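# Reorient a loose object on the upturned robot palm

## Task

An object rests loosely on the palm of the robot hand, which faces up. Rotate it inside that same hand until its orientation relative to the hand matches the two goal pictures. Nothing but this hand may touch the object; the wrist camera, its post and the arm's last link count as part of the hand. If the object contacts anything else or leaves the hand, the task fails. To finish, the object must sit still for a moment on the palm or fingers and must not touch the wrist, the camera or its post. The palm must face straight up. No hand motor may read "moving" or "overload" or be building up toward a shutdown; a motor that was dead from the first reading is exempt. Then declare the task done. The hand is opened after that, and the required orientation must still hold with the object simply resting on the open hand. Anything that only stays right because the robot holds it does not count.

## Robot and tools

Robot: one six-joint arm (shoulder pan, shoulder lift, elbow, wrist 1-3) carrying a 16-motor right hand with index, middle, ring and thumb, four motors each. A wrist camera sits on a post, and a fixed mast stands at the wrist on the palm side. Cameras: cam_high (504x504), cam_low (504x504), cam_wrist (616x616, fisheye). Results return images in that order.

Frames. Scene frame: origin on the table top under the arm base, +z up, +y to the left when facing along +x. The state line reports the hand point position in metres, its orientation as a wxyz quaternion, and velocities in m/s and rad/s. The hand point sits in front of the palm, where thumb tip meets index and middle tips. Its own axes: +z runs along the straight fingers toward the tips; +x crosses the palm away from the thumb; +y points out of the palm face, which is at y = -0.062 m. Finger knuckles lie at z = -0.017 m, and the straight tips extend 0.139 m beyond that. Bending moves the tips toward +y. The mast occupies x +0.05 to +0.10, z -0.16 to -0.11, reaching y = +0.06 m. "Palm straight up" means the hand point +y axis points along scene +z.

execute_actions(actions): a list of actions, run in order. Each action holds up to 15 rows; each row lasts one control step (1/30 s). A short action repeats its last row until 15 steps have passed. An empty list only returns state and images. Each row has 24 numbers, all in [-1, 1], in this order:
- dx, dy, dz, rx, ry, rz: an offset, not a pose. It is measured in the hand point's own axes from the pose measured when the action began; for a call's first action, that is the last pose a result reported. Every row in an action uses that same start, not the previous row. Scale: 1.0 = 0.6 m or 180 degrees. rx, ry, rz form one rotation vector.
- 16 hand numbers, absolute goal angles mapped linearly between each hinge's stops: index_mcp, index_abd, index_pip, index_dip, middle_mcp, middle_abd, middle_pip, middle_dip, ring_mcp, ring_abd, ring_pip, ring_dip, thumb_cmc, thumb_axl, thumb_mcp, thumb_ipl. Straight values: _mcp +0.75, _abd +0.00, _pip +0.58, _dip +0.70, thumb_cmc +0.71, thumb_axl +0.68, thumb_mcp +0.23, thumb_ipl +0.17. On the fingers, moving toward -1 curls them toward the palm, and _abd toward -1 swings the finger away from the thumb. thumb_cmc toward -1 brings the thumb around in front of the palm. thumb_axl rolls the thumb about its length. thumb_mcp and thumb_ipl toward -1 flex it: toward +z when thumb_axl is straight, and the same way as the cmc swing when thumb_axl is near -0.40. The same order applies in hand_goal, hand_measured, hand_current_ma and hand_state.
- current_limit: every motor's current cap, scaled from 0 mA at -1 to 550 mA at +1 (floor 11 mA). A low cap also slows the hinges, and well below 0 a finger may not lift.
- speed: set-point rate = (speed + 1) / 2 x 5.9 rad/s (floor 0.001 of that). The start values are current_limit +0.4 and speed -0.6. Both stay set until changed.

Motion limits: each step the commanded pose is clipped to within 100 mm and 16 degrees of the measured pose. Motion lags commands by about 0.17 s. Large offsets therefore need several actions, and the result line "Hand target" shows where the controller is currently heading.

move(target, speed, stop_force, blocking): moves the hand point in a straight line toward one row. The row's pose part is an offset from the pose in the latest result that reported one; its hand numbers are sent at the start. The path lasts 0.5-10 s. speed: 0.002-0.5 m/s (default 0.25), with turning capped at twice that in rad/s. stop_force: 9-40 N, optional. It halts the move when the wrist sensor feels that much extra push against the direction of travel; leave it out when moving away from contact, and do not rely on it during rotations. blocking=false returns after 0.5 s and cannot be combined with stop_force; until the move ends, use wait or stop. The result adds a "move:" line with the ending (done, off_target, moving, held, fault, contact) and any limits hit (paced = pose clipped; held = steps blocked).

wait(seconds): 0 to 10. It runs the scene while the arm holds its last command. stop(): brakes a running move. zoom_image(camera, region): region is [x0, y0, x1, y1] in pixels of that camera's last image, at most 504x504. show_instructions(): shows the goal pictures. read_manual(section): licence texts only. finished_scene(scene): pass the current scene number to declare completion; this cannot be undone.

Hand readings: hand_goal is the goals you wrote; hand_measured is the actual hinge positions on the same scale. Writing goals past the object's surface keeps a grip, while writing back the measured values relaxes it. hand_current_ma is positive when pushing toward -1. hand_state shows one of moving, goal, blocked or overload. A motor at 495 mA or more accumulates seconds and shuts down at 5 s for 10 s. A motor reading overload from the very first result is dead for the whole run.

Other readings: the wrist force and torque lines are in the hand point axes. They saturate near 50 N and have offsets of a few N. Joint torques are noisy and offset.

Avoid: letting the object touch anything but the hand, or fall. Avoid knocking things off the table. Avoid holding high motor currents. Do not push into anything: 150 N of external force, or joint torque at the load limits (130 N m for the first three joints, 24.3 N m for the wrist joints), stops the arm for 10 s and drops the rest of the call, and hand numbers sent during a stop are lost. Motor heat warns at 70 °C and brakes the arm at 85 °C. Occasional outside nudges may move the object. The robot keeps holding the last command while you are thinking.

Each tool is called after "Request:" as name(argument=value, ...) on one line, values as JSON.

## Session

Request:
show_instructions()

Request:
execute_actions(actions=[])

Reference images for this scene: goal picture from the wrist camera place, goal picture looking into the palm.

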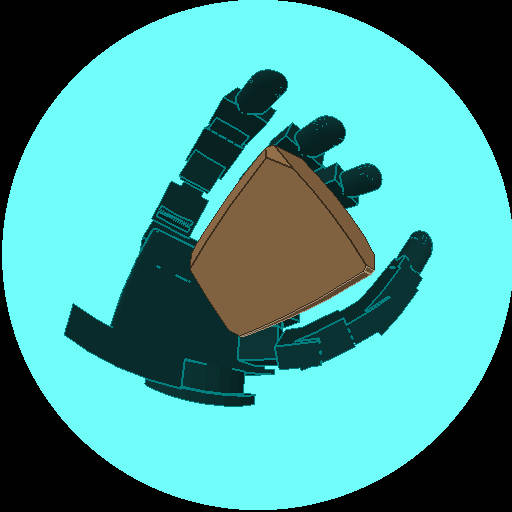

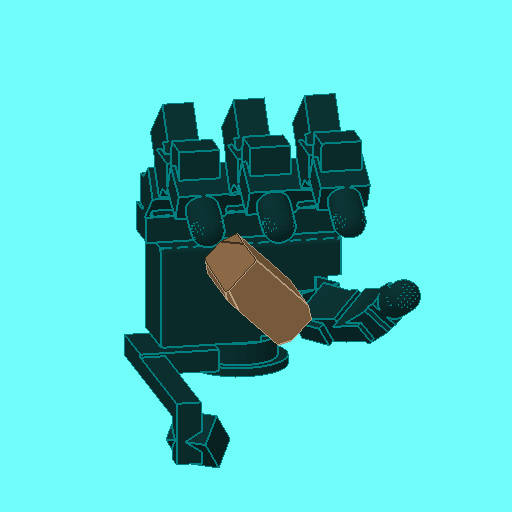

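Scene clock: 0.00 s.
end_effector_position=(+0.6031, +0.0455, +0.5024) hand_goal=(+0.046, +0.000, -0.008, +0.280, +0.046, +0.000, -0.008, +0.280, +0.046, +0.000, -0.008, +0.280, -0.104, +0.266, +0.032, -0.018) hand_measured=(+0.062, +0.000, -0.006, +0.282, +0.060, +0.000, -0.006, +0.282, +0.060, +0.000, -0.006, +0.282, -0.092, +0.270, +0.034, -0.016) hand_current_ma=(+83, +0, +12, +12, +80, +0, +12, +13, +78, +0, +13, +12, +66, +24, +13, +11) hand_state=(goal, goal, goal, goal, goal, goal, goal, goal, goal, goal, goal, goal, goal, goal, goal, goal) hand_current_limit=0.40 hand_speed=-0.60 end_effector_quat_wxyz=(+0.510, +0.474, +0.505, +0.510) end_effector_velocity=(-0.001, -0.000, +0.001) end_effector_angular_velocity=(-0.001, -0.003, -0.000)
Joint positions: [-0.154 -1.176  2.213 -4.214 -1.337 -0.023]
Joint velocities: [-0.    -0.001 -0.    -0.002 -0.    -0.   ]
Joint torques (N m, as the arm reports them, + toward a larger angle): no reading
Wrist force (N, on the end effector, along its own x y z axes, offset not removed): no reading
Wrist torque (N m, same axes, about the end effector's origin, offset not removed): no reading
Hand target: +0.603, +0.045, +0.502; +0.510, +0.474, +0.505, +0.510

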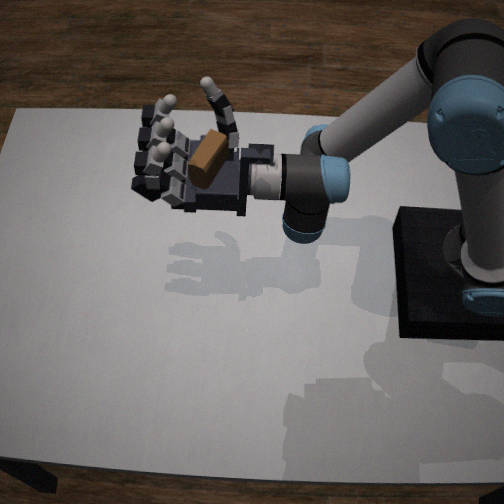

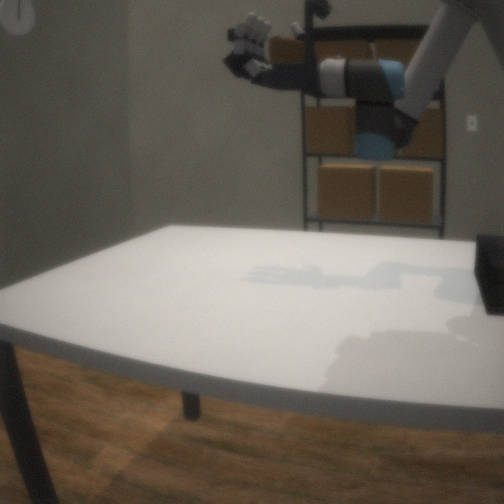

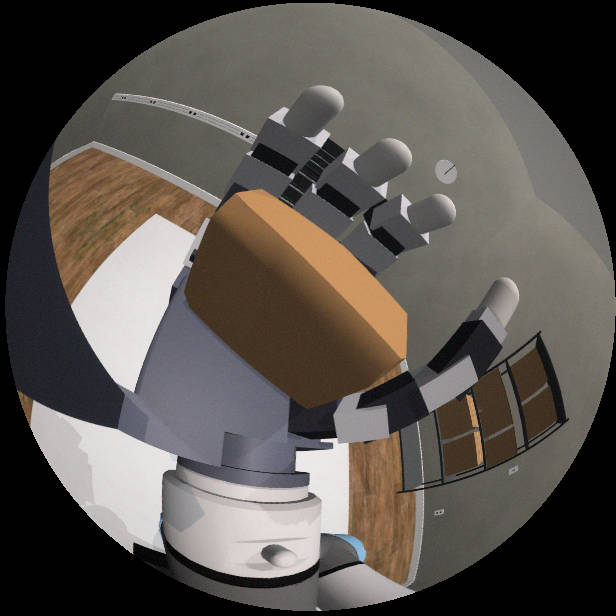

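Request:
zoom_image(camera="cam_high", region=[120, 70, 290, 230])

Request:
zoom_image(camera="cam_wrist", region=[130, 150, 450, 460])

Request:
zoom_image(camera="cam_low", region=[210, 0, 350, 110])

Region (120, 70, 290, 230) of cam_high's 504x504 image, scaled by 2.965, with more detail than that image has; it fills the top 474 rows of this view, and the rest is white.

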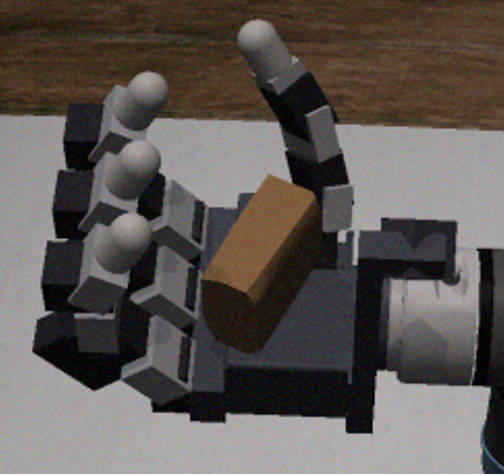

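Region (130, 150, 450, 460) of cam_wrist's 616x616 image, scaled by 1.575, with more detail than that image has; it fills the top 488 rows of this view, and the rest is white.

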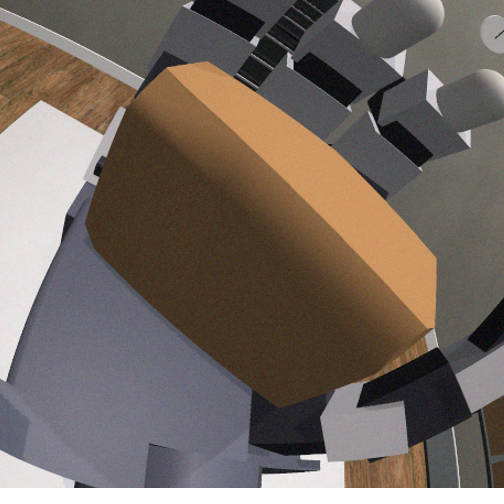

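Region (210, 0, 350, 110) of cam_low's 504x504 image, scaled by 3.600, with more detail than that image has; it fills the top 396 rows of this view, and the rest is white.

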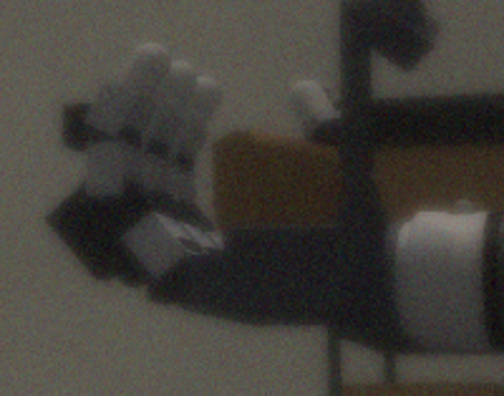

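Request:
move(target=[0,0,0,0,0,0,0.3,0,0,0.28,0.65,0,0,0.28,0.3,0,0,0.28,0.14,-0.8,0.03,0,0.4,-0.5])

Request:
move(target=[0,0,0,0,0,0,0.3,0,0,0.28,0.65,0,-0.95,-0.1,0.3,0,0,0.28,0.14,-0.8,-0.51,-0.96,0.4,-0.5])

Request:
move(target=[0,0,0,0,0,0,0.3,0,0,0.28,0.4,0,-0.95,-0.1,0.3,0,0,0.28,0.14,-0.35,-0.51,-0.96,0.4,-0.7])

Request:
zoom_image(camera="cam_high", region=[120, 70, 290, 230])

Scene clock: 54.33 s.
end_effector_position=(+0.6031, +0.0455, +0.5024) hand_goal=(+0.300, +0.000, +0.000, +0.280, +0.650, +0.000, +0.000, +0.280, +0.300, +0.000, +0.000, +0.280, +0.140, -0.800, +0.030, +0.000) hand_measured=(+0.306, +0.000, -0.002, +0.282, +0.658, +0.000, +0.000, +0.282, +0.306, +0.000, -0.002, +0.282, +0.144, -0.798, +0.032, -0.002) hand_current_ma=(+36, +0, -8, +12, +47, +0, -2, +13, +34, +0, -9, +12, +26, +8, +14, -11) hand_state=(goal, goal, goal, goal, goal, goal, goal, goal, goal, goal, goal, goal, goal, goal, goal, goal) hand_current_limit=0.40 hand_speed=-0.50 end_effector_quat_wxyz=(+0.510, +0.474, +0.505, +0.510) end_effector_velocity=(+0.000, -0.000, -0.000) end_effector_angular_velocity=(+0.000, +0.001, -0.000)
Joint positions: [-0.154 -1.176  2.213 -4.214 -1.337 -0.023]
Joint velocities: [-0.     0.    -0.001  0.001 -0.     0.   ]
Joint torques (N m, as the arm reports them, + toward a larger angle): [  5.58 -22.09  -6.7   -1.85  -1.11  -2.16]
Wrist force (N, on the end effector, along its own x y z axes, offset not removed): [-2.3 -0.7 -0.7]
Wrist torque (N m, same axes, about the end effector's origin, offset not removed): [-0.08 0.23 -0.38]
Hand target: +0.603, +0.045, +0.502; +0.510, +0.474, +0.505, +0.510
Off the commanded pose: 0.000 m, 0 deg.
move: done

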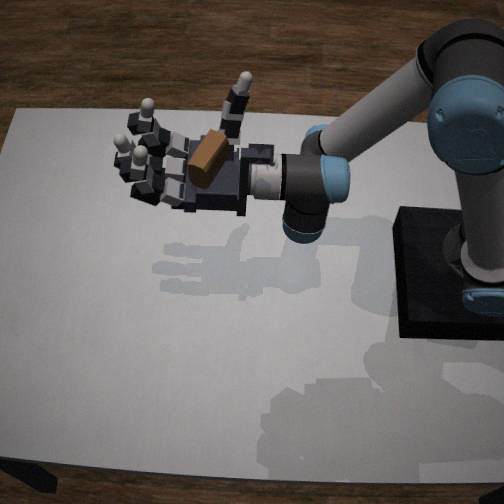

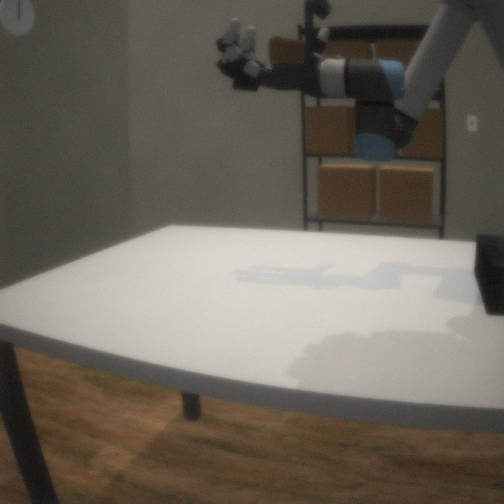

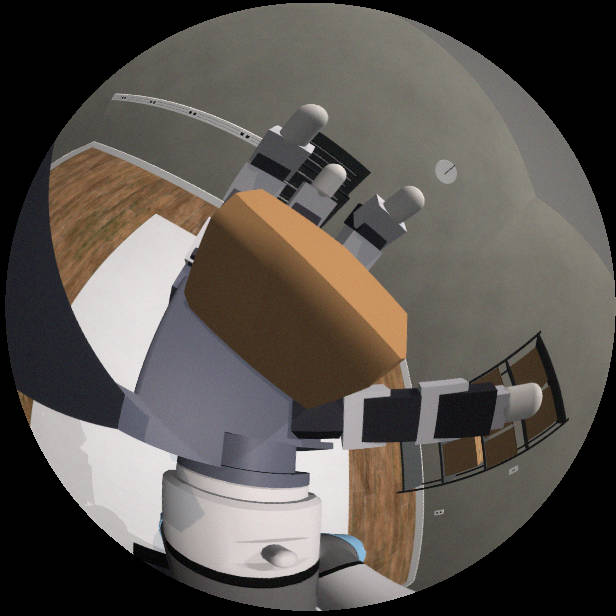

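Scene clock: 55.90 s.
end_effector_position=(+0.6031, +0.0455, +0.5024) hand_goal=(+0.300, +0.000, +0.000, +0.280, +0.650, +0.000, -0.950, -0.100, +0.300, +0.000, +0.000, +0.280, +0.140, -0.800, -0.510, -0.960) hand_measured=(+0.306, +0.000, -0.002, +0.282, +0.660, +0.000, -0.948, -0.098, +0.306, +0.000, -0.002, +0.282, +0.144, -0.800, -0.510, -0.960) hand_current_ma=(+36, +0, -8, +12, +49, +0, +7, +12, +34, +0, -9, +12, +21, -1, -6, +6) hand_state=(goal, goal, goal, goal, goal, goal, goal, goal, goal, goal, goal, goal, goal, goal, goal, goal) hand_current_limit=0.40 hand_speed=-0.50 end_effector_quat_wxyz=(+0.510, +0.474, +0.505, +0.510) end_effector_velocity=(-0.000, +0.000, +0.001) end_effector_angular_velocity=(-0.001, -0.002, -0.000)
Joint positions: [-0.154 -1.176  2.213 -4.214 -1.337 -0.023]
Joint velocities: [ 0.    -0.    -0.001 -0.001 -0.001 -0.   ]
Joint torques (N m, as the arm reports them, + toward a larger angle): [  7.82 -22.79  -4.14  -1.88  -0.83  -2.48]
Wrist force (N, on the end effector, along its own x y z axes, offset not removed): [-0.3 -1.9 0.7]
Wrist torque (N m, same axes, about the end effector's origin, offset not removed): [-0.43 -0.05 -0.31]
Hand target: +0.603, +0.045, +0.502; +0.510, +0.474, +0.505, +0.510
Off the commanded pose: 0.000 m, 0 deg.
move: done

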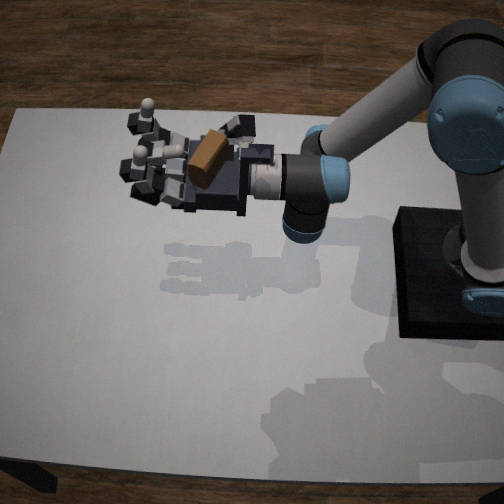

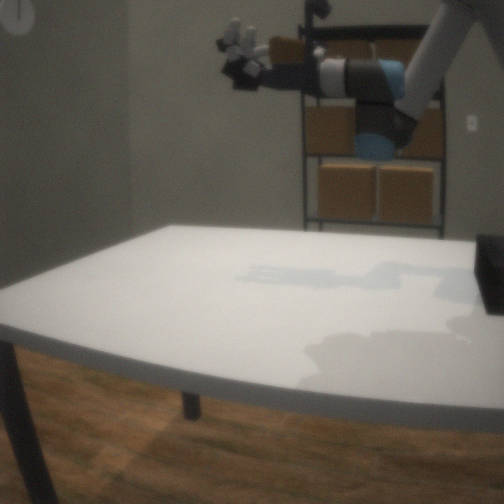

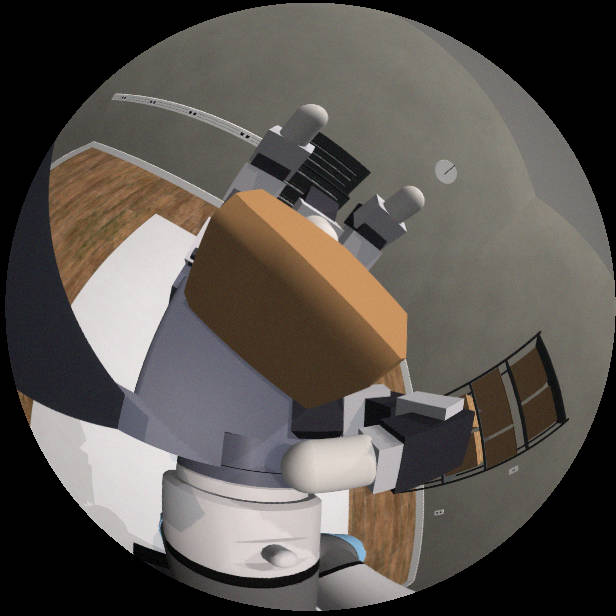

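Scene clock: 56.90 s.
end_effector_position=(+0.6031, +0.0455, +0.5024) hand_goal=(+0.300, +0.000, +0.000, +0.280, +0.400, +0.000, -0.950, -0.100, +0.300, +0.000, +0.000, +0.280, +0.140, -0.350, -0.510, -0.960) hand_measured=(+0.306, +0.000, -0.002, +0.282, +0.416, +0.000, -0.950, -0.098, +0.306, +0.000, -0.002, +0.282, +0.144, -0.354, -0.510, -0.960) hand_current_ma=(+36, +0, -8, +12, +86, +0, +3, +12, +34, +0, -9, +12, +21, -27, -6, +5) hand_state=(goal, goal, goal, goal, goal, goal, goal, goal, goal, goal, goal, goal, goal, goal, goal, goal) hand_current_limit=0.40 hand_speed=-0.70 end_effector_quat_wxyz=(+0.510, +0.474, +0.505, +0.510) end_effector_velocity=(-0.001, -0.000, -0.000) end_effector_angular_velocity=(-0.000, +0.000, -0.001)
Joint positions: [-0.154 -1.176  2.213 -4.214 -1.337 -0.023]
Joint velocities: [-0.    -0.     0.002 -0.001 -0.    -0.   ]
Joint torques (N m, as the arm reports them, + toward a larger angle): [  6.22 -21.84  -4.3   -1.84  -1.22  -2.19]
Wrist force (N, on the end effector, along its own x y z axes, offset not removed): [1.1 0.2 -1.0]
Wrist torque (N m, same axes, about the end effector's origin, offset not removed): [-0.09 -0.17 -0.04]
Hand target: +0.603, +0.045, +0.502; +0.510, +0.474, +0.505, +0.510
Off the commanded pose: 0.000 m, 0 deg.
move: done

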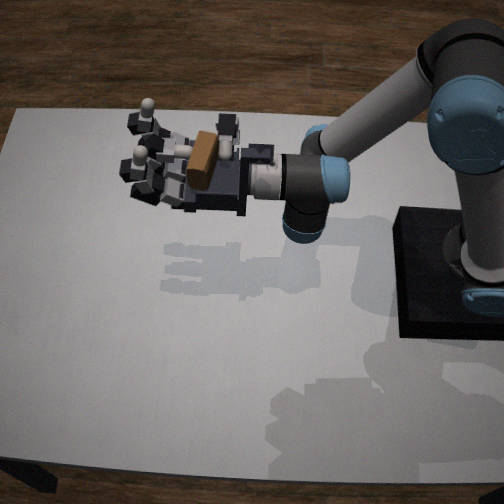

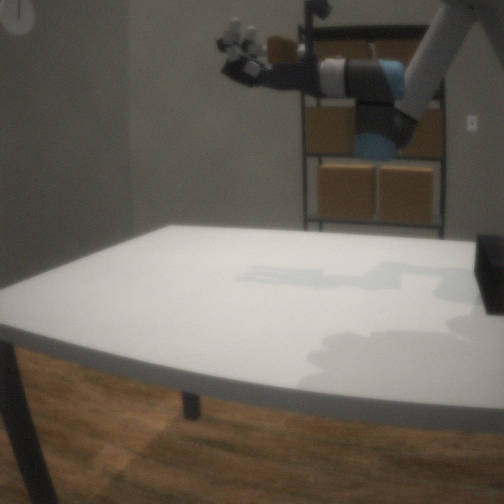

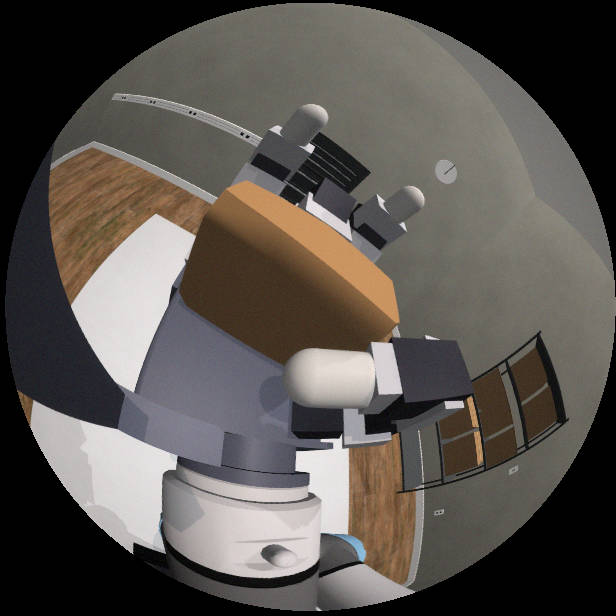

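Region (120, 70, 290, 230) of cam_high's 504x504 image, scaled by 2.965, with more detail than that image has; it fills the top 474 rows of this view, and the rest is white.

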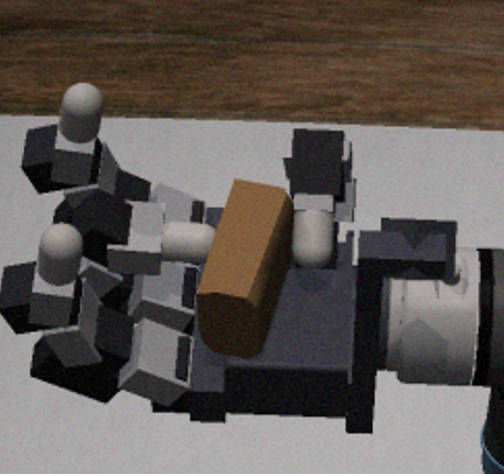

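Request:
move(target=[0,0,0,0,0,0,0.5,0.4,0,0.28,0.6,0.55,-0.95,-0.1,0.5,0,0,0.28,0.14,-0.4,-0.78,-0.57,0.4,-0.6])

Request:
move(target=[0,0,0,0,0,0,0.5,0.4,0,0.28,0.2,0.55,-0.95,-0.05,0.5,0,0,0.28,0.14,-0.3,-0.78,-0.57,0.4,-0.75])

Request:
zoom_image(camera="cam_high", region=[120, 70, 290, 230])

Scene clock: 69.43 s.
end_effector_position=(+0.6031, +0.0455, +0.5024) hand_goal=(+0.500, +0.400, +0.000, +0.280, +0.600, +0.550, -0.950, -0.100, +0.500, +0.000, +0.000, +0.280, +0.140, -0.400, -0.780, -0.570) hand_measured=(+0.508, +0.398, +0.000, +0.282, +0.606, +0.548, -0.950, -0.098, +0.508, +0.000, +0.000, +0.282, +0.142, -0.398, -0.782, -0.574) hand_current_ma=(+44, -12, -5, +12, +27, -14, +3, +12, +42, +0, -5, +12, +6, +13, -16, -35) hand_state=(goal, goal, goal, goal, goal, goal, goal, goal, goal, goal, goal, goal, goal, goal, goal, goal) hand_current_limit=0.40 hand_speed=-0.60 end_effector_quat_wxyz=(+0.510, +0.474, +0.505, +0.510) end_effector_velocity=(+0.000, -0.000, -0.000) end_effector_angular_velocity=(+0.000, +0.001, -0.000)
Joint positions: [-0.154 -1.176  2.213 -4.214 -1.337 -0.023]
Joint velocities: [-0.    -0.     0.001  0.001  0.    -0.   ]
Joint torques (N m, as the arm reports them, + toward a larger angle): [  7.09 -21.74  -4.32  -1.24  -1.36  -2.12]
Wrist force (N, on the end effector, along its own x y z axes, offset not removed): [-1.4 -0.2 0.7]
Wrist torque (N m, same axes, about the end effector's origin, offset not removed): [-0.15 0.13 -0.33]
Hand target: +0.603, +0.045, +0.502; +0.510, +0.474, +0.505, +0.510
Off the commanded pose: 0.000 m, 0 deg.
move: done

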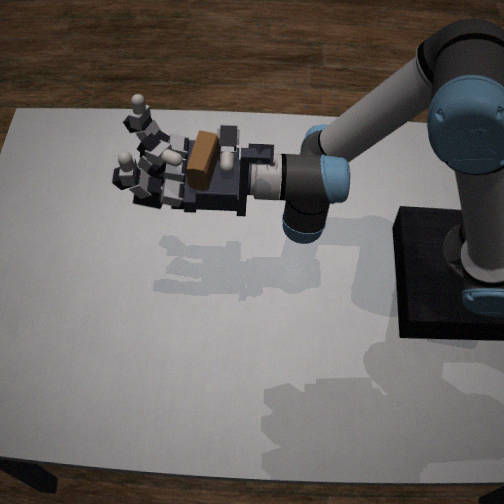

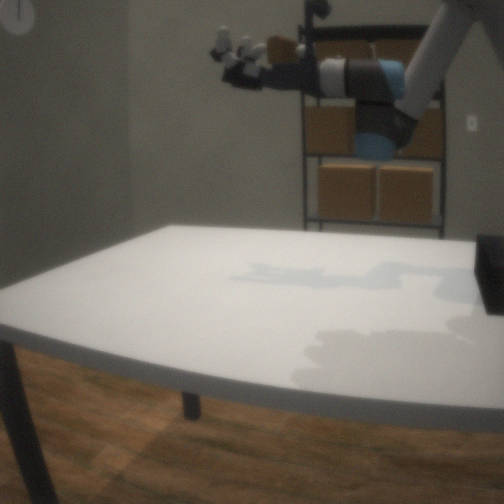

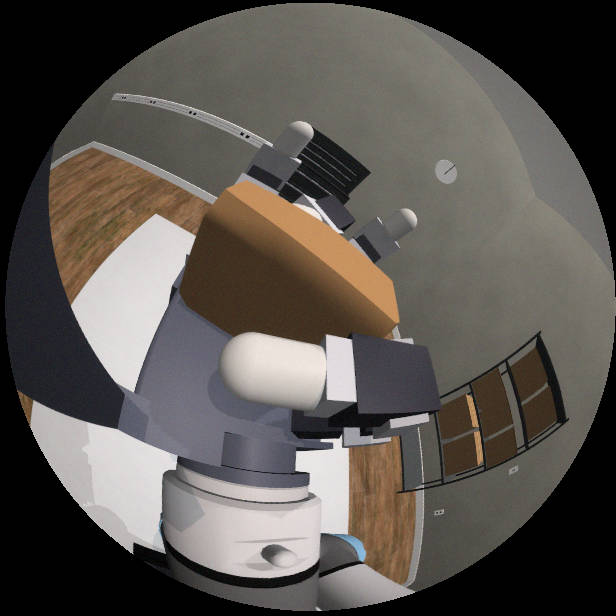

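Scene clock: 70.33 s.
end_effector_position=(+0.6031, +0.0455, +0.5024) hand_goal=(+0.500, +0.400, +0.000, +0.280, +0.200, +0.550, -0.950, -0.050, +0.500, +0.000, +0.000, +0.280, +0.140, -0.300, -0.780, -0.570) hand_measured=(+0.508, +0.398, +0.000, +0.282, +0.336, +0.564, -0.946, -0.052, +0.508, +0.000, +0.000, +0.282, +0.146, -0.314, -0.782, -0.574) hand_current_ma=(+44, -12, -5, +12, +384, +71, +25, -14, +42, +0, -5, +12, +38, -96, -10, -34) hand_state=(goal, goal, goal, goal, blocked, goal, goal, goal, goal, goal, goal, goal, goal, goal, goal, goal) hand_current_limit=0.40 hand_speed=-0.75 end_effector_quat_wxyz=(+0.510, +0.474, +0.505, +0.510) end_effector_velocity=(+0.000, -0.000, -0.001) end_effector_angular_velocity=(+0.001, +0.002, -0.001)
Joint positions: [-0.154 -1.176  2.213 -4.214 -1.337 -0.023]
Joint velocities: [-0.     0.001  0.001 -0.001 -0.     0.   ]
Joint torques (N m, as the arm reports them, + toward a larger angle): [  5.11 -23.04  -4.94  -1.14  -1.38  -2.27]
Wrist force (N, on the end effector, along its own x y z axes, offset not removed): [-1.9 -0.4 -3.7]
Wrist torque (N m, same axes, about the end effector's origin, offset not removed): [0.14 0.21 -0.33]
Hand target: +0.603, +0.045, +0.502; +0.510, +0.474, +0.505, +0.510
Off the commanded pose: 0.000 m, 0 deg.
move: done

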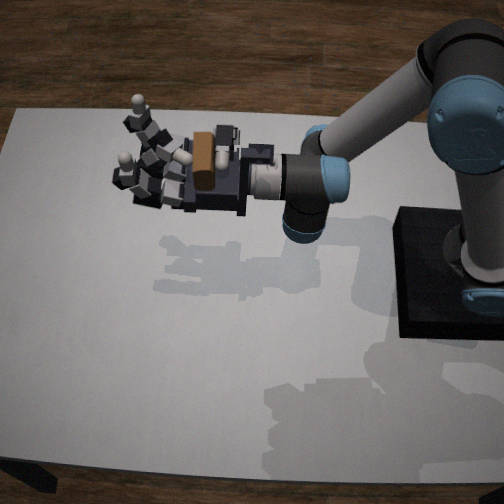

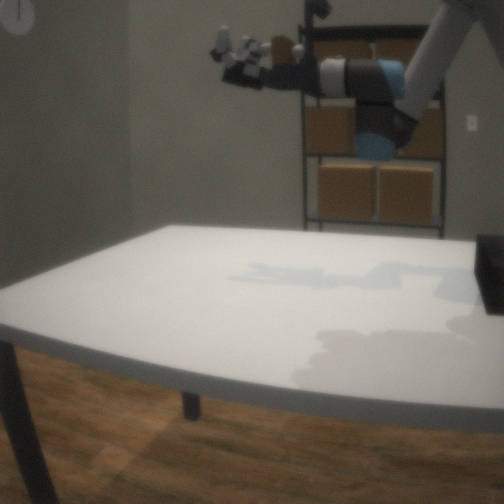

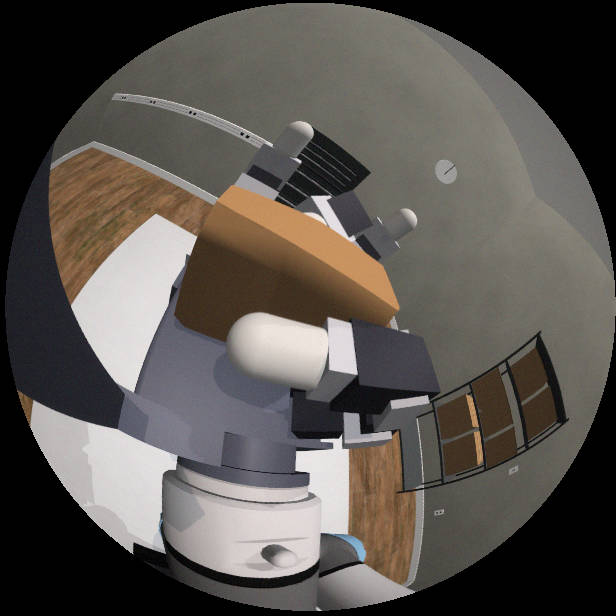

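Region (120, 70, 290, 230) of cam_high's 504x504 image, scaled by 2.965, with more detail than that image has; it fills the top 474 rows of this view, and the rest is white.

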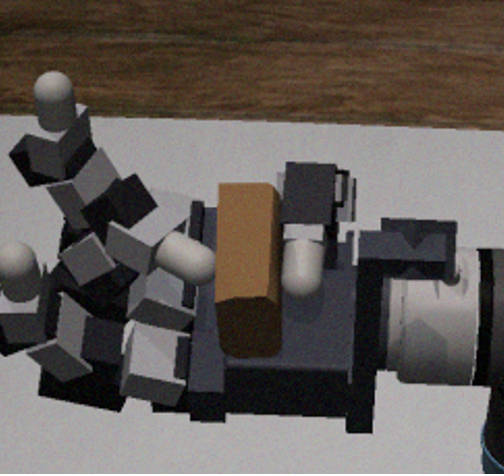

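Request:
execute_actions(actions=[[[0,0,0,0,0,0,0.5,0.4,0,0.28,0.12,0.55,-0.84,-0.1,0.5,0,0,0.28,0.14,-0.27,-0.72,-0.57,0.4,-0.85]],[[0,0,0,0,0,0,0.5,0.4,0,0.28,0.08,0.55,-0.73,-0.15,0.5,0,0,0.28,0.14,-0.27,-0.66,-0.57,0.4,-0.85]],[[0,0,0,0,0,0,0.5,0.4,0,0.28,0.04,0.5,-0.62,-0.2,0.5,0,0,0.28,0.14,-0.27,-0.6,-0.57,0.4,-0.85]],[[0,0,0,0,0,0,0.5,0.4,0,0.28,0.04,0.5,-0.62,-0.2,0.5,0,0,0.28,0.14,-0.27,-0.6,-0.57,0.4,-0.85]]])

Request:
zoom_image(camera="cam_high", region=[120, 70, 290, 230])

Scene clock: 80.87 s.
end_effector_position=(+0.6031, +0.0455, +0.5024) hand_goal=(+0.500, +0.400, +0.000, +0.280, +0.040, +0.500, -0.620, -0.200, +0.500, +0.000, +0.000, +0.280, +0.140, -0.270, -0.600, -0.570) hand_measured=(+0.508, +0.398, +0.000, +0.282, +0.256, +0.514, -0.620, -0.204, +0.508, +0.000, +0.000, +0.282, +0.142, -0.308, -0.612, -0.576) hand_current_ma=(+44, -12, -5, +12, +385, +69, -1, -18, +42, +0, -5, +12, +9, -257, -83, -44) hand_state=(goal, goal, goal, goal, blocked, goal, goal, goal, goal, goal, goal, goal, goal, blocked, goal, goal) hand_current_limit=0.40 hand_speed=-0.85 end_effector_quat_wxyz=(+0.510, +0.474, +0.505, +0.510) end_effector_velocity=(+0.000, +0.000, -0.001) end_effector_angular_velocity=(+0.001, +0.003, +0.000)
Joint positions: [-0.154 -1.176  2.213 -4.214 -1.337 -0.023]
Joint velocities: [0.    0.001 0.001 0.001 0.    0.   ]
Joint torques (N m, as the arm reports them, + toward a larger angle): [  5.18 -23.    -3.09  -1.53  -1.47  -2.1 ]
Wrist force (N, on the end effector, along its own x y z axes, offset not removed): [-0.2 0.1 -0.8]
Wrist torque (N m, same axes, about the end effector's origin, offset not removed): [-0.07 0.04 -0.22]
Hand target: +0.603, +0.045, +0.502; +0.510, +0.474, +0.505, +0.510
Off the commanded pose: 0.000 m, 0 deg.
Step readings (end_effector_position; steps 1 to 15: 1st action; 16 to 30: 2nd action; 31 to 45: 3rd action; 46 to 60: 4th action):
0: (+0.6031, +0.0455, +0.5024)
1: (+0.6031, +0.0455, +0.5024)
2: (+0.6031, +0.0455, +0.5024)
4: (+0.6031, +0.0455, +0.5024)
8: (+0.6031, +0.0455, +0.5024)
15: (+0.6031, +0.0455, +0.5024)
16: (+0.6031, +0.0455, +0.5024)
17: (+0.6031, +0.0455, +0.5024)
19: (+0.6031, +0.0455, +0.5024)
23: (+0.6031, +0.0455, +0.5024)
30: (+0.6031, +0.0455, +0.5024)
31: (+0.6031, +0.0455, +0.5024)
32: (+0.6031, +0.0455, +0.5024)
34: (+0.6031, +0.0455, +0.5024)
38: (+0.6031, +0.0455, +0.5024)
45: (+0.6031, +0.0455, +0.5024)
46: (+0.6031, +0.0455, +0.5024)
47: (+0.6031, +0.0455, +0.5024)
49: (+0.6031, +0.0455, +0.5024)
53: (+0.6031, +0.0455, +0.5024)
60: end_effector_position above

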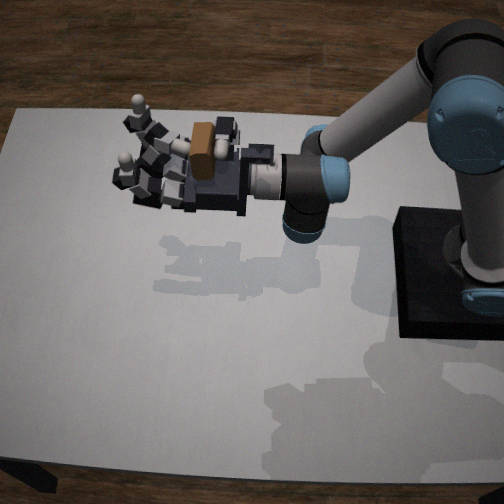

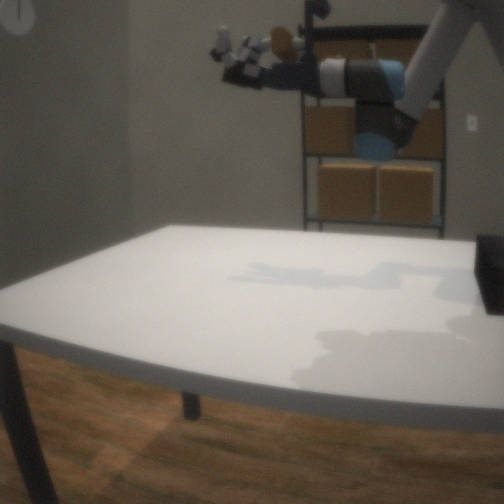

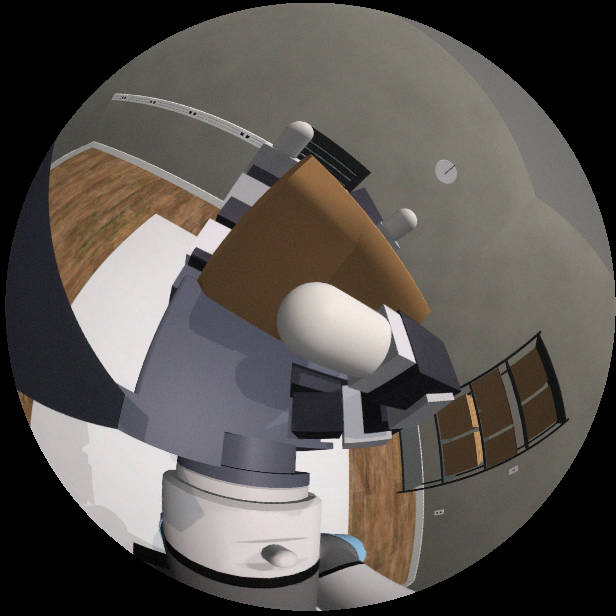

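Region (120, 70, 290, 230) of cam_high's 504x504 image, scaled by 2.965, with more detail than that image has; it fills the top 474 rows of this view, and the rest is white.

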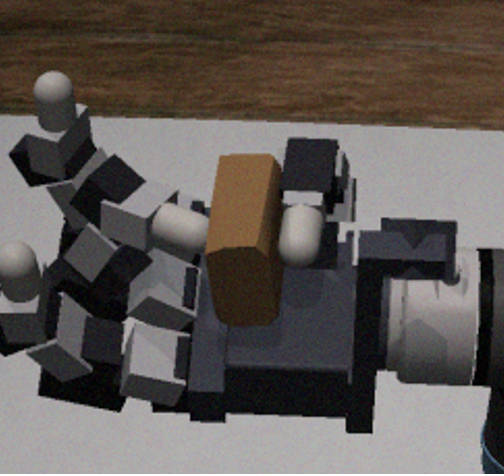

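Lifting with rotation. Continue.

Request:
execute_actions(actions=[[[0,0,0,0,0,0,0.5,0.4,0,0.28,0.0,0.4,-0.51,-0.24,0.5,0,0,0.28,0.14,-0.27,-0.55,-0.55,0.4,-0.85]],[[0,0,0,0,0,0,0.5,0.4,0,0.28,-0.04,0.27,-0.4,-0.28,0.5,0,0,0.28,0.14,-0.27,-0.5,-0.53,0.4,-0.85]],[[0,0,0,0,0,0,0.5,0.4,0,0.28,-0.08,0.14,-0.3,-0.31,0.5,0,0,0.28,0.14,-0.27,-0.46,-0.51,0.4,-0.85]],[[0,0,0,0,0,0,0.5,0.4,0,0.28,-0.12,0,-0.2,-0.34,0.5,0,0,0.28,0.14,-0.27,-0.46,-0.44,0.4,-0.85]],[[0,0,0,0,0,0,0.5,0.4,0,0.28,-0.12,0,-0.2,-0.34,0.5,0,0,0.28,0.14,-0.27,-0.46,-0.44,0.4,-0.85]]])

Request:
zoom_image(camera="cam_high", region=[120, 70, 290, 230])

Request:
zoom_image(camera="cam_low", region=[210, 0, 350, 110])

Scene clock: 96.37 s.
end_effector_position=(+0.6031, +0.0455, +0.5024) hand_goal=(+0.500, +0.400, +0.000, +0.280, -0.120, +0.000, -0.200, -0.340, +0.500, +0.000, +0.000, +0.280, +0.140, -0.270, -0.460, -0.440) hand_measured=(+0.508, +0.398, +0.000, +0.282, +0.090, +0.002, -0.194, -0.342, +0.508, +0.000, +0.000, +0.282, +0.140, -0.302, -0.472, -0.448) hand_current_ma=(+44, -12, -5, +12, +385, +13, +33, -5, +42, +0, -5, +12, +3, -221, -80, -68) hand_state=(goal, goal, goal, goal, blocked, goal, goal, goal, goal, goal, goal, goal, goal, blocked, goal, goal) hand_current_limit=0.40 hand_speed=-0.85 end_effector_quat_wxyz=(+0.510, +0.474, +0.505, +0.510) end_effector_velocity=(+0.001, +0.000, +0.001) end_effector_angular_velocity=(-0.000, -0.001, +0.001)
Joint positions: [-0.154 -1.176  2.213 -4.214 -1.337 -0.023]
Joint velocities: [ 0.     0.    -0.003  0.001  0.001  0.   ]
Joint torques (N m, as the arm reports them, + toward a larger angle): [  5.46 -22.11  -2.96  -2.13  -1.51  -2.04]
Wrist force (N, on the end effector, along its own x y z axes, offset not removed): [-0.4 -0.8 -0.3]
Wrist torque (N m, same axes, about the end effector's origin, offset not removed): [-0.23 0.03 -0.15]
Hand target: +0.603, +0.045, +0.502; +0.510, +0.474, +0.505, +0.510
Off the commanded pose: 0.000 m, 0 deg.
Step readings (end_effector_position; steps 1 to 15: 1st action; 16 to 30: 2nd action; 31 to 45: 3rd action; 46 to 60: 4th action; 61 to 75: 5th action):
0: (+0.6031, +0.0455, +0.5024)
1: (+0.6031, +0.0455, +0.5024)
2: (+0.6031, +0.0455, +0.5024)
4: (+0.6031, +0.0455, +0.5024)
8: (+0.6031, +0.0455, +0.5024)
15: (+0.6031, +0.0455, +0.5024)
16: (+0.6031, +0.0455, +0.5024)
17: (+0.6031, +0.0455, +0.5024)
19: (+0.6031, +0.0455, +0.5024)
23: (+0.6031, +0.0455, +0.5024)
30: (+0.6031, +0.0455, +0.5024)
31: (+0.6031, +0.0455, +0.5024)
32: (+0.6031, +0.0455, +0.5024)
34: (+0.6031, +0.0455, +0.5024)
38: (+0.6031, +0.0455, +0.5024)
45: (+0.6031, +0.0455, +0.5024)
46: (+0.6031, +0.0455, +0.5024)
47: (+0.6031, +0.0455, +0.5024)
49: (+0.6031, +0.0455, +0.5024)
53: (+0.6031, +0.0455, +0.5024)
60: (+0.6031, +0.0455, +0.5024)
61: (+0.6031, +0.0455, +0.5024)
62: (+0.6031, +0.0455, +0.5024)
64: (+0.6031, +0.0455, +0.5024)
68: (+0.6031, +0.0455, +0.5024)
75: end_effector_position above

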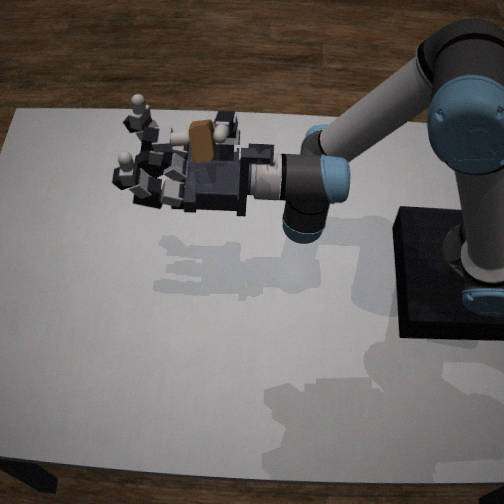

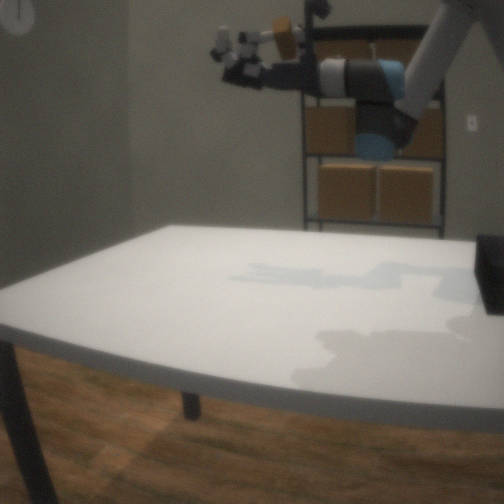

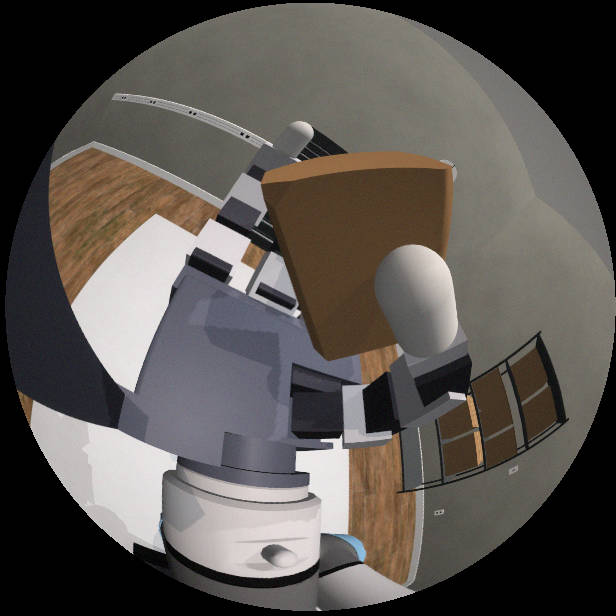

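Region (120, 70, 290, 230) of cam_high's 504x504 image, scaled by 2.965, with more detail than that image has; it fills the top 474 rows of this view, and the rest is white.

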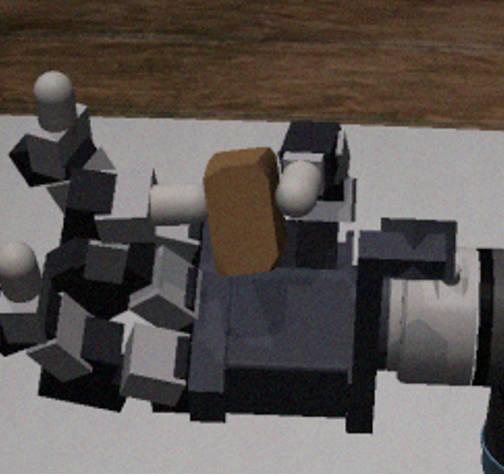

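Region (210, 0, 350, 110) of cam_low's 504x504 image, scaled by 3.600, with more detail than that image has; it fills the top 396 rows of this view, and the rest is white.

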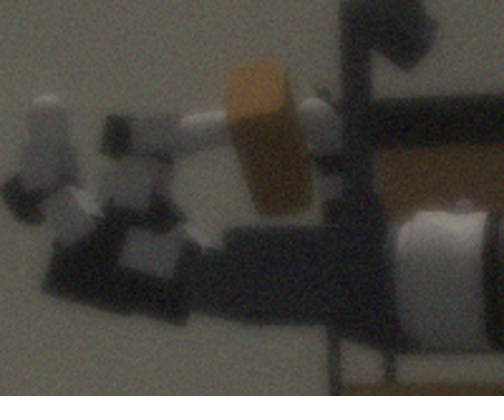

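Request:
execute_actions(actions=[[[0,0,0,0,0,0,0.5,0.4,0,0.28,-0.2,0,-0.07,-0.38,0.5,0,0,0.28,0.14,-0.27,-0.46,-0.44,0.4,-0.85]],[[0,0,0,0,0,0,0.5,0.4,0,0.28,-0.28,0,0.07,-0.4,0.5,0,0,0.28,0.14,-0.27,-0.47,-0.42,0.4,-0.85]],[[0,0,0,0,0,0,0.5,0.4,0,0.28,-0.33,0,0.07,-0.32,0.5,0,0,0.28,0.14,-0.27,-0.49,-0.36,0.4,-0.85]],[[0,0,0,0,0,0,0.5,0.4,0,0.28,-0.38,0,0.07,-0.24,0.5,0,0,0.28,0.14,-0.27,-0.52,-0.3,0.4,-0.85]],[[0,0,0,0,0,0,0.5,0.4,0,0.28,-0.38,0,0.07,-0.24,0.5,0,0,0.28,0.14,-0.27,-0.52,-0.3,0.4,-0.85]]])

Request:
zoom_image(camera="cam_high", region=[120, 70, 290, 230])

Request:
zoom_image(camera="cam_low", region=[210, 0, 350, 110])

Scene clock: 114.20 s.
end_effector_position=(+0.6031, +0.0455, +0.5024) hand_goal=(+0.500, +0.400, +0.000, +0.280, -0.380, +0.000, +0.070, -0.240, +0.500, +0.000, +0.000, +0.280, +0.140, -0.270, -0.520, -0.300) hand_measured=(+0.508, +0.398, +0.000, +0.282, -0.042, +0.002, +0.078, -0.244, +0.508, +0.000, +0.000, +0.282, +0.140, -0.302, -0.524, -0.308) hand_current_ma=(+44, -12, -5, +12, +385, +12, +47, -18, +42, +0, -5, +12, +2, -221, -25, -71) hand_state=(goal, goal, goal, goal, blocked, goal, goal, goal, goal, goal, goal, goal, goal, blocked, goal, goal) hand_current_limit=0.40 hand_speed=-0.85 end_effector_quat_wxyz=(+0.510, +0.474, +0.505, +0.510) end_effector_velocity=(+0.000, +0.000, +0.000) end_effector_angular_velocity=(-0.000, -0.001, +0.001)
Joint positions: [-0.154 -1.176  2.213 -4.214 -1.337 -0.023]
Joint velocities: [ 0.     0.    -0.001 -0.     0.    -0.   ]
Joint torques (N m, as the arm reports them, + toward a larger angle): [  5.46 -23.89  -1.6   -2.5   -1.45  -2.31]
Wrist force (N, on the end effector, along its own x y z axes, offset not removed): [-2.9 0.0 -2.3]
Wrist torque (N m, same axes, about the end effector's origin, offset not removed): [0.12 0.38 -0.35]
Hand target: +0.603, +0.045, +0.502; +0.510, +0.474, +0.505, +0.510
Off the commanded pose: 0.000 m, 0 deg.
Step readings (end_effector_position; steps 1 to 15: 1st action; 16 to 30: 2nd action; 31 to 45: 3rd action; 46 to 60: 4th action; 61 to 75: 5th action):
0: (+0.6031, +0.0455, +0.5024)
1: (+0.6031, +0.0455, +0.5024)
2: (+0.6031, +0.0455, +0.5024)
4: (+0.6031, +0.0455, +0.5024)
8: (+0.6031, +0.0455, +0.5024)
15: (+0.6031, +0.0455, +0.5024)
16: (+0.6031, +0.0455, +0.5024)
17: (+0.6031, +0.0455, +0.5024)
19: (+0.6031, +0.0455, +0.5024)
23: (+0.6031, +0.0455, +0.5024)
30: (+0.6031, +0.0455, +0.5024)
31: (+0.6031, +0.0455, +0.5024)
32: (+0.6031, +0.0455, +0.5024)
34: (+0.6031, +0.0455, +0.5024)
38: (+0.6031, +0.0455, +0.5024)
45: (+0.6031, +0.0455, +0.5024)
46: (+0.6031, +0.0455, +0.5024)
47: (+0.6031, +0.0455, +0.5024)
49: (+0.6031, +0.0455, +0.5024)
53: (+0.6031, +0.0455, +0.5024)
60: (+0.6031, +0.0455, +0.5024)
61: (+0.6031, +0.0455, +0.5024)
62: (+0.6031, +0.0455, +0.5024)
64: (+0.6031, +0.0455, +0.5024)
68: (+0.6031, +0.0455, +0.5024)
75: end_effector_position above

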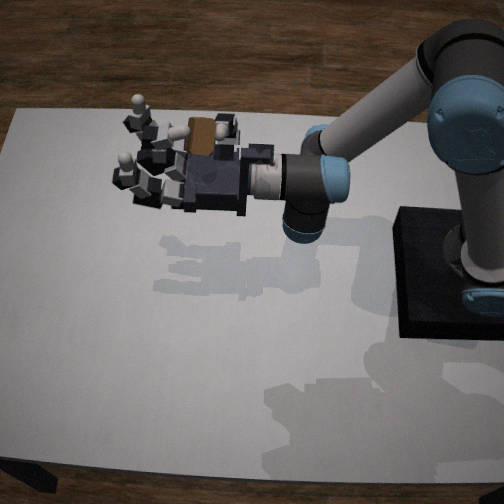

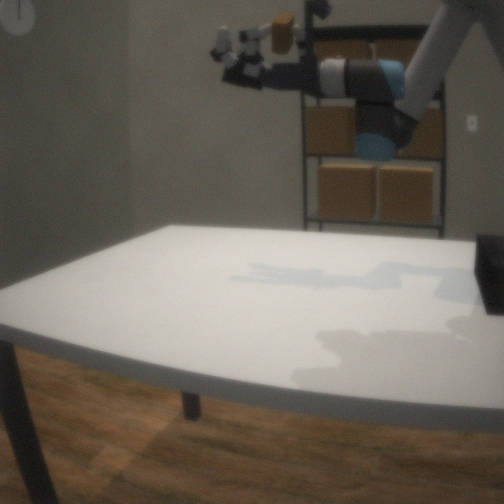

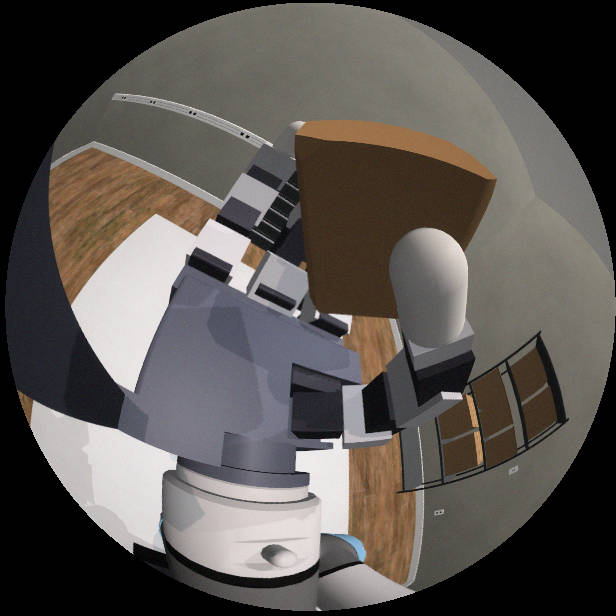

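Region (120, 70, 290, 230) of cam_high's 504x504 image, scaled by 2.965, with more detail than that image has; it fills the top 474 rows of this view, and the rest is white.

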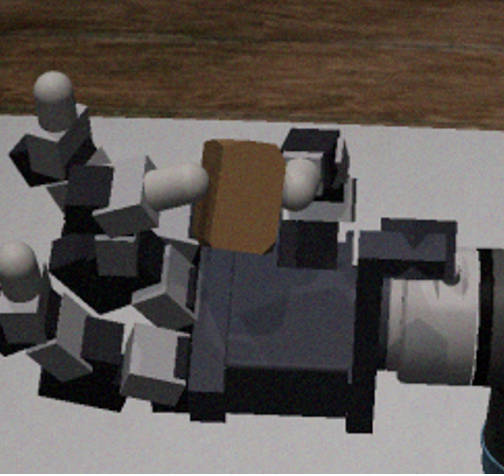

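Region (210, 0, 350, 110) of cam_low's 504x504 image, scaled by 3.600, with more detail than that image has; it fills the top 396 rows of this view, and the rest is white.

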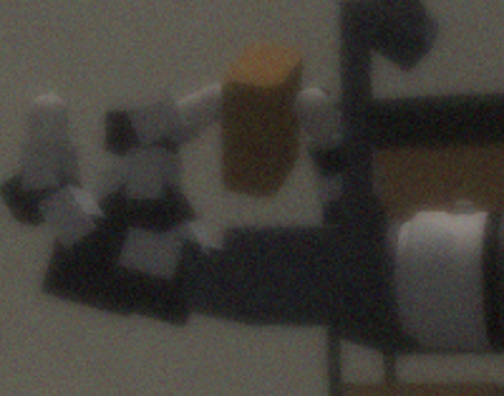

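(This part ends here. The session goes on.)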